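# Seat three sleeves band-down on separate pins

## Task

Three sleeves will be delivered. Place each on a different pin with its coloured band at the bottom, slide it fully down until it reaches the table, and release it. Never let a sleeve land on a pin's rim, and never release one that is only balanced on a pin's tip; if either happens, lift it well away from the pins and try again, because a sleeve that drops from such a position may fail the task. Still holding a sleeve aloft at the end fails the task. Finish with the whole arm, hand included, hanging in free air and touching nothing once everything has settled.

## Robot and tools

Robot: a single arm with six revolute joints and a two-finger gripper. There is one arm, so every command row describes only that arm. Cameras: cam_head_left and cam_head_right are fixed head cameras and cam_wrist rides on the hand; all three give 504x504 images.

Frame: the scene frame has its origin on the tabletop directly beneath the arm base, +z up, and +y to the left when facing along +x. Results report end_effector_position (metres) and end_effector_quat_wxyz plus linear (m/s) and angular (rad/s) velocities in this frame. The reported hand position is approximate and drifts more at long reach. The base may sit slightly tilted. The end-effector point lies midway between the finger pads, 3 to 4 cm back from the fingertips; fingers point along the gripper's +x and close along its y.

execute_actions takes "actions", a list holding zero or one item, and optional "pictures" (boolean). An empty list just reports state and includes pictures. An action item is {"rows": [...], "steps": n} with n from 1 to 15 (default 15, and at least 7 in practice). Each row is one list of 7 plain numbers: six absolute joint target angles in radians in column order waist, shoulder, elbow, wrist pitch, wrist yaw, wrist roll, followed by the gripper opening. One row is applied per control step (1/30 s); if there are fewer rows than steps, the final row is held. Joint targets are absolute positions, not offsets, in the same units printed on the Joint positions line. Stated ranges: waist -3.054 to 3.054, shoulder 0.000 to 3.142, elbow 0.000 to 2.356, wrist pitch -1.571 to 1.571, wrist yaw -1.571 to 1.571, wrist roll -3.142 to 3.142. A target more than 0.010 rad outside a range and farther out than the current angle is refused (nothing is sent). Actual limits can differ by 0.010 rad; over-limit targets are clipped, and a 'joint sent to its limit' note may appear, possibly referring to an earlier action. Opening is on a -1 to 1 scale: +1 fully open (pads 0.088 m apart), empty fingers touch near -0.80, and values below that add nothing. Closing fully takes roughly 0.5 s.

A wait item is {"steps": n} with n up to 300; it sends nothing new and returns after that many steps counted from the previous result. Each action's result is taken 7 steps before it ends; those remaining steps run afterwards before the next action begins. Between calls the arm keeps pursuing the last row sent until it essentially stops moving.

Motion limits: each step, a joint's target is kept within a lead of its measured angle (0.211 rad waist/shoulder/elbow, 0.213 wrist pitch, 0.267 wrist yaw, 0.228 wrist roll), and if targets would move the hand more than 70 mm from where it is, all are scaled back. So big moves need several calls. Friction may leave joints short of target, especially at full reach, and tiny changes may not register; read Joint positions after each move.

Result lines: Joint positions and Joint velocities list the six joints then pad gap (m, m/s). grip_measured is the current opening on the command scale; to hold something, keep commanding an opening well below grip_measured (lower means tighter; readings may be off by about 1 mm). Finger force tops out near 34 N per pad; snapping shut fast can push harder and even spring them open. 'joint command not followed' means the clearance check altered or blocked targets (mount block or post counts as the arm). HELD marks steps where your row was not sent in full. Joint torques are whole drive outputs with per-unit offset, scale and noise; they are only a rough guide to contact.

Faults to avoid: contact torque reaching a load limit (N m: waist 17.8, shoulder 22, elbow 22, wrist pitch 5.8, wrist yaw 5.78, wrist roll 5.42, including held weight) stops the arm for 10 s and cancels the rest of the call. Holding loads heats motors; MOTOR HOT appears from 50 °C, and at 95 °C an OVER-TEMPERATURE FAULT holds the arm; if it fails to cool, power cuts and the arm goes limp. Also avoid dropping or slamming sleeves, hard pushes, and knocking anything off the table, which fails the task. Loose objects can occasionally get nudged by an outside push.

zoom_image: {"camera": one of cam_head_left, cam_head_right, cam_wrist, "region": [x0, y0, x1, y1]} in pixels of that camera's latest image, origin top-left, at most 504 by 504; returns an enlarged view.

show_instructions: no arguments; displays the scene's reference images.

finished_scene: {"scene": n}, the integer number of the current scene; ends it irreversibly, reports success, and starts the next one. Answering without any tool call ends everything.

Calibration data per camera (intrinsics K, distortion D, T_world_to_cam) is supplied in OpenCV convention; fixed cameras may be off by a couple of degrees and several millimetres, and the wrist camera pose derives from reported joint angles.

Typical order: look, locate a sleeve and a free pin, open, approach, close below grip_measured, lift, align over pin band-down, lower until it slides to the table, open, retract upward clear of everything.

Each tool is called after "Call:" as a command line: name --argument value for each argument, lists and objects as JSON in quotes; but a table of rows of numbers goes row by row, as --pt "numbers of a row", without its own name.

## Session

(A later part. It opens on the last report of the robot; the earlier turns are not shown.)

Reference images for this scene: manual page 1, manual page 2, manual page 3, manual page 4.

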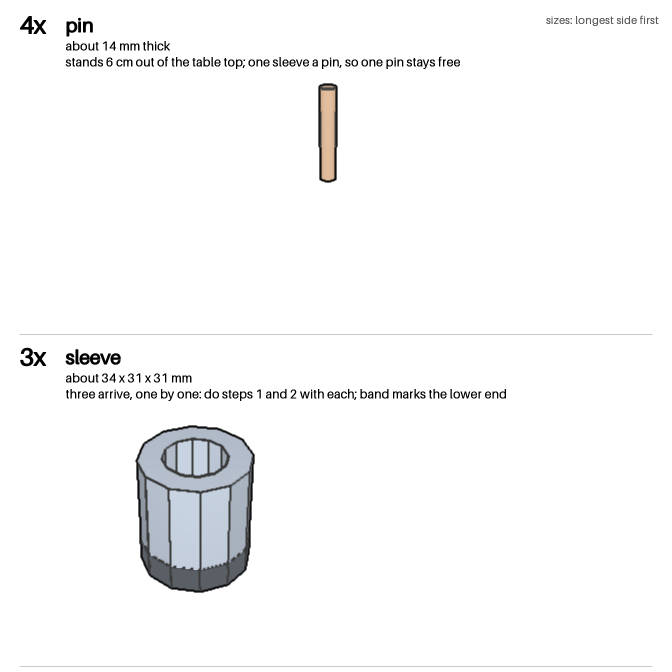

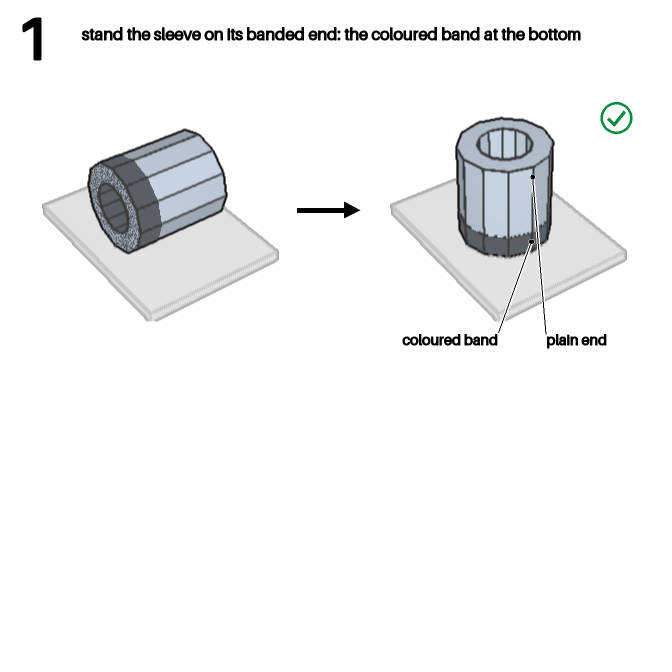

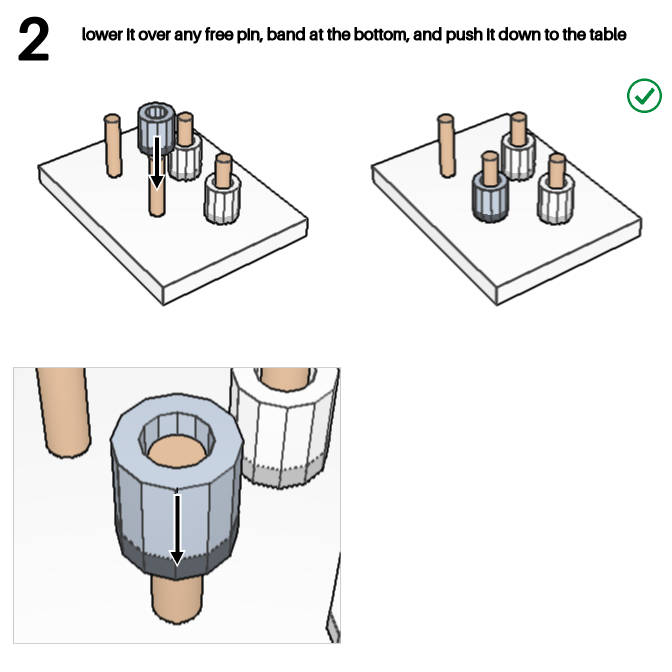

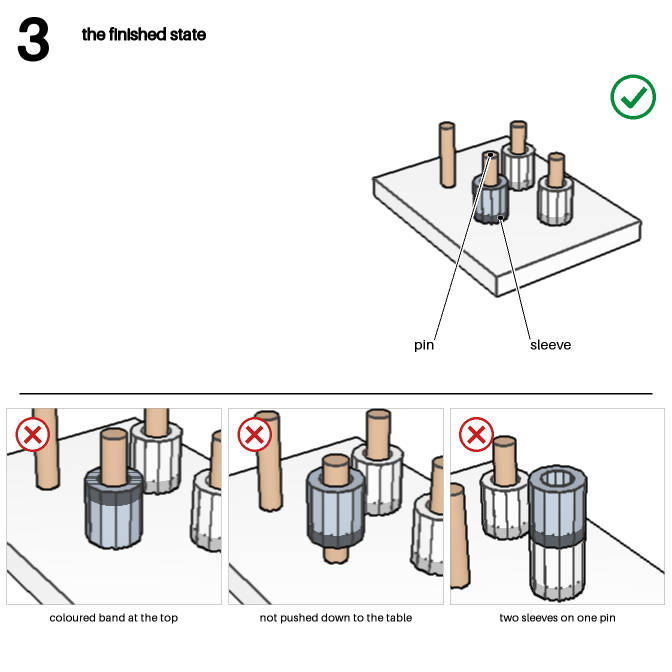

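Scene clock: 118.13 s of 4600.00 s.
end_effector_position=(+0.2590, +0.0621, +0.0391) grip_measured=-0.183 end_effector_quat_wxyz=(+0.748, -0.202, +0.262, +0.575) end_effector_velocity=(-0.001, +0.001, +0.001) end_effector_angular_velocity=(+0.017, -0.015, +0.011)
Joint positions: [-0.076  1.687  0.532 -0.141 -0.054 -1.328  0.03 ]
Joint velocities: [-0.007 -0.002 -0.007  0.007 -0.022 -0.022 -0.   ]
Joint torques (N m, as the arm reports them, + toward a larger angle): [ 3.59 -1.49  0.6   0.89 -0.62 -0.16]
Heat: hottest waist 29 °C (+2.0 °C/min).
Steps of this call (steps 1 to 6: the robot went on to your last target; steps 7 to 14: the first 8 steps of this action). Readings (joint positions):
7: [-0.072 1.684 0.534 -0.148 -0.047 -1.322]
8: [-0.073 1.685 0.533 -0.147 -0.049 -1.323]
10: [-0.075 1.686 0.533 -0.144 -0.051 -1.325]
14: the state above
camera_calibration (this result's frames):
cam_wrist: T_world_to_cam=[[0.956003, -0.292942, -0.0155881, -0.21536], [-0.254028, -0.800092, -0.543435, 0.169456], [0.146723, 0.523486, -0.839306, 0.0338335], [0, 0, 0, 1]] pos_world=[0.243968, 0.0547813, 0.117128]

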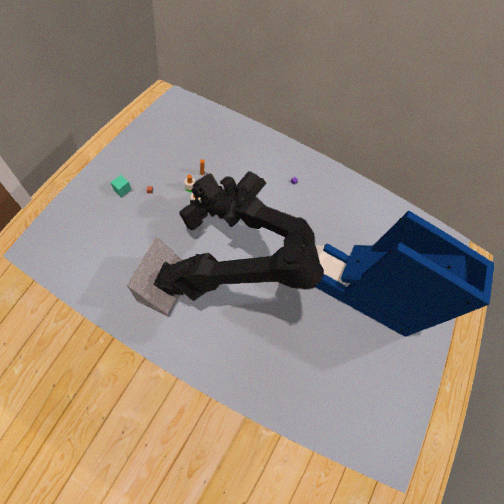

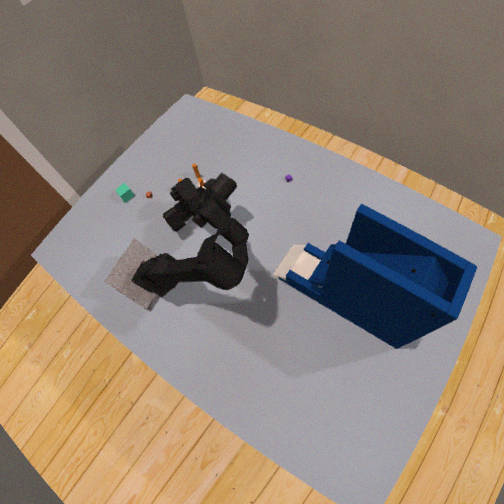

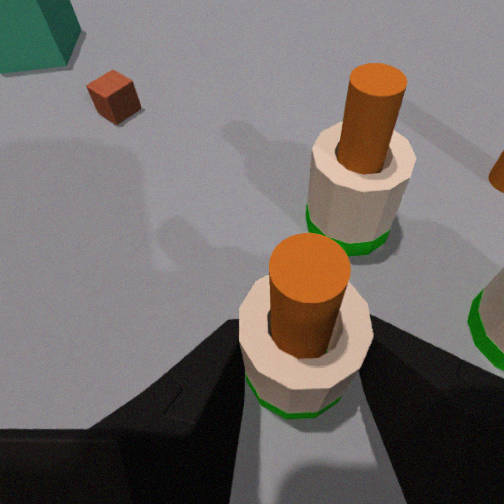

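Contact. Release and lift.

Call:
execute_actions --actions '[{"rows":[[-0.078,1.694,0.525,-0.145,-0.050,-1.327,-0.35],[-0.078,1.694,0.525,-0.145,-0.050,-1.327,-0.2],[-0.078,1.694,0.525,-0.145,-0.050,-1.327,-0.1],[-0.078,1.694,0.525,-0.145,-0.050,-1.327,0.0],[-0.078,1.694,0.525,-0.145,-0.050,-1.327,0.1]],"steps":12}]'

Call:
execute_actions --actions '[{"rows":[[-0.066,1.672,0.547,-0.155,-0.045,-1.314,0.1],[-0.056,1.663,0.551,-0.167,-0.042,-1.304,0.1],[-0.042,1.651,0.556,-0.183,-0.038,-1.291,0.1],[-0.025,1.637,0.562,-0.203,-0.033,-1.275,0.1],[-0.006,1.621,0.569,-0.225,-0.028,-1.257,0.1],[0.013,1.606,0.577,-0.247,-0.023,-1.238,0.1],[0.032,1.592,0.585,-0.269,-0.018,-1.220,0.1],[0.051,1.579,0.594,-0.291,-0.012,-1.202,0.1],[0.070,1.567,0.604,-0.313,-0.007,-1.184,0.1],[0.088,1.556,0.614,-0.334,-0.002,-1.166,0.1],[0.105,1.545,0.624,-0.354,0.003,-1.149,0.1],[0.121,1.537,0.634,-0.372,0.007,-1.134,0.1],[0.135,1.530,0.643,-0.388,0.011,-1.120,0.1],[0.146,1.525,0.650,-0.401,0.014,-1.109,0.1],[0.153,1.522,0.655,-0.409,0.016,-1.103,0.1]],"steps":15}]'

Call:
execute_actions --actions '[{"steps":16}]' --pictures true

Scene clock: 118.90 s of 4600.00 s.
end_effector_position=(+0.2592, +0.0622, +0.0390) grip_measured=-0.160 end_effector_quat_wxyz=(+0.749, -0.202, +0.262, +0.575) end_effector_velocity=(-0.002, -0.001, -0.002) end_effector_angular_velocity=(-0.006, +0.013, -0.002)
Joint positions: [-0.076  1.688  0.532 -0.14  -0.054 -1.329  0.031]
Joint velocities: [-0.002 -0.002 -0.002 -0.007  0.007  0.007  0.063]
Joint torques (N m, as the arm reports them, + toward a larger angle): [ 4.27 -2.16  0.75  0.55 -0.59  0.  ]
Heat: hottest waist 29 °C (+2.0 °C/min).
Steps of this call (steps 1 to 7: the last 7 steps of your previous action; steps 8 to 15: the robot went on to your last target; steps 16 to 18: nothing new was sent; steps 19 to 23: the first 5 steps of this action). Readings (joint positions):
19: [-0.076 1.688 0.532 -0.140 -0.055 -1.329]
20: [-0.076 1.688 0.532 -0.140 -0.055 -1.329]
22: [-0.076 1.688 0.532 -0.140 -0.055 -1.329]
23: the state above

Scene clock: 119.40 s of 4600.00 s.
end_effector_position=(+0.2588, +0.0618, +0.0592) grip_measured=+0.095 end_effector_quat_wxyz=(+0.747, -0.201, +0.266, +0.575) end_effector_velocity=(+0.027, -0.008, +0.166) end_effector_angular_velocity=(+0.014, -0.085, -0.051)
Joint positions: [-0.008  1.633  0.559 -0.225 -0.031 -1.258  0.044]
Joint velocities: [ 0.491 -0.408  0.237 -0.535  0.125  0.447  0.002]
Joint torques (N m, as the arm reports them, + toward a larger angle): [ 4.82 -3.54  2.98  0.64 -0.61  0.11]
Heat: hottest waist 29 °C (+2.0 °C/min).
Steps of this call (steps 1 to 7: the last 7 steps of your previous action; steps 8 to 15: the first 8 steps of this action). Readings (joint positions):
8: [-0.076 1.688 0.532 -0.143 -0.053 -1.328]
9: [-0.074 1.687 0.533 -0.147 -0.051 -1.324]
11: [-0.062 1.678 0.537 -0.166 -0.045 -1.310]
15: the state above

Scene clock: 119.93 s of 4600.00 s.
end_effector_position=(+0.2603, +0.0612, +0.1099) grip_measured=+0.100 end_effector_quat_wxyz=(+0.749, -0.202, +0.263, +0.573) end_effector_velocity=(-0.008, +0.000, +0.004) end_effector_angular_velocity=(-0.010, +0.021, +0.021)
Joint positions: [ 0.148  1.531  0.643 -0.401  0.011 -1.111  0.044]
Joint velocities: [ 0.022 -0.012  0.007 -0.051  0.007  0.022 -0.   ]
Joint torques (N m, as the arm reports them, + toward a larger angle): [ 4.34 -2.93  4.04  0.81 -0.52  0.15]
Heat: hottest waist 29 °C (+2.0 °C/min).
Kept back: nothing.
Steps of this call (steps 1 to 7: the last 7 steps of your previous action; steps 8 to 16: the robot went on to your last target). Readings (joint positions):
1: [0.008 1.620 0.567 -0.243 -0.027 -1.243]
2: [0.026 1.606 0.576 -0.262 -0.022 -1.227]
4: [0.061 1.582 0.595 -0.302 -0.013 -1.193]
8: [0.120 1.547 0.627 -0.365 0.001 -1.140]
16: the state above
camera_calibration (this result's frames):
cam_wrist: T_world_to_cam=[[0.954837, -0.296755, -0.0149585, -0.215321], [-0.257149, -0.800082, -0.541981, 0.208177], [0.148867, 0.52135, -0.840258, 0.0931804], [0, 0, 0, 1]] pos_world=[0.245257, 0.0540818, 0.187903]

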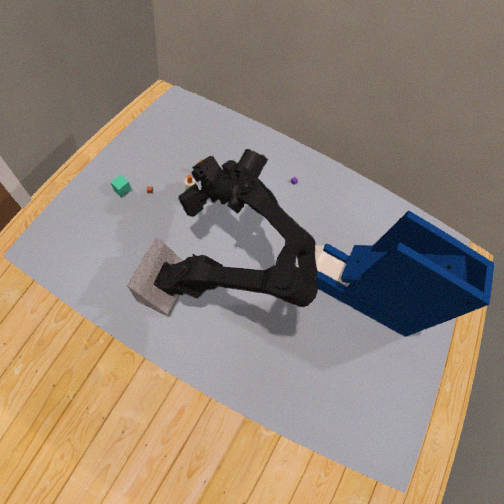

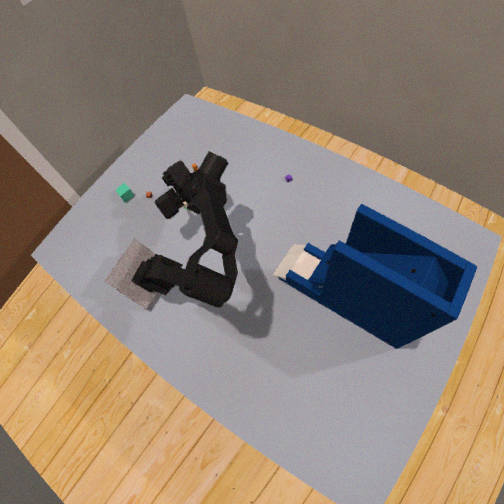

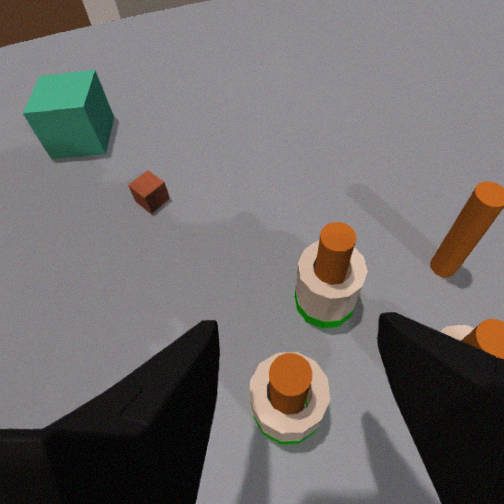

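Call:
finished_scene --scene 2

The scene is finished: the task was done.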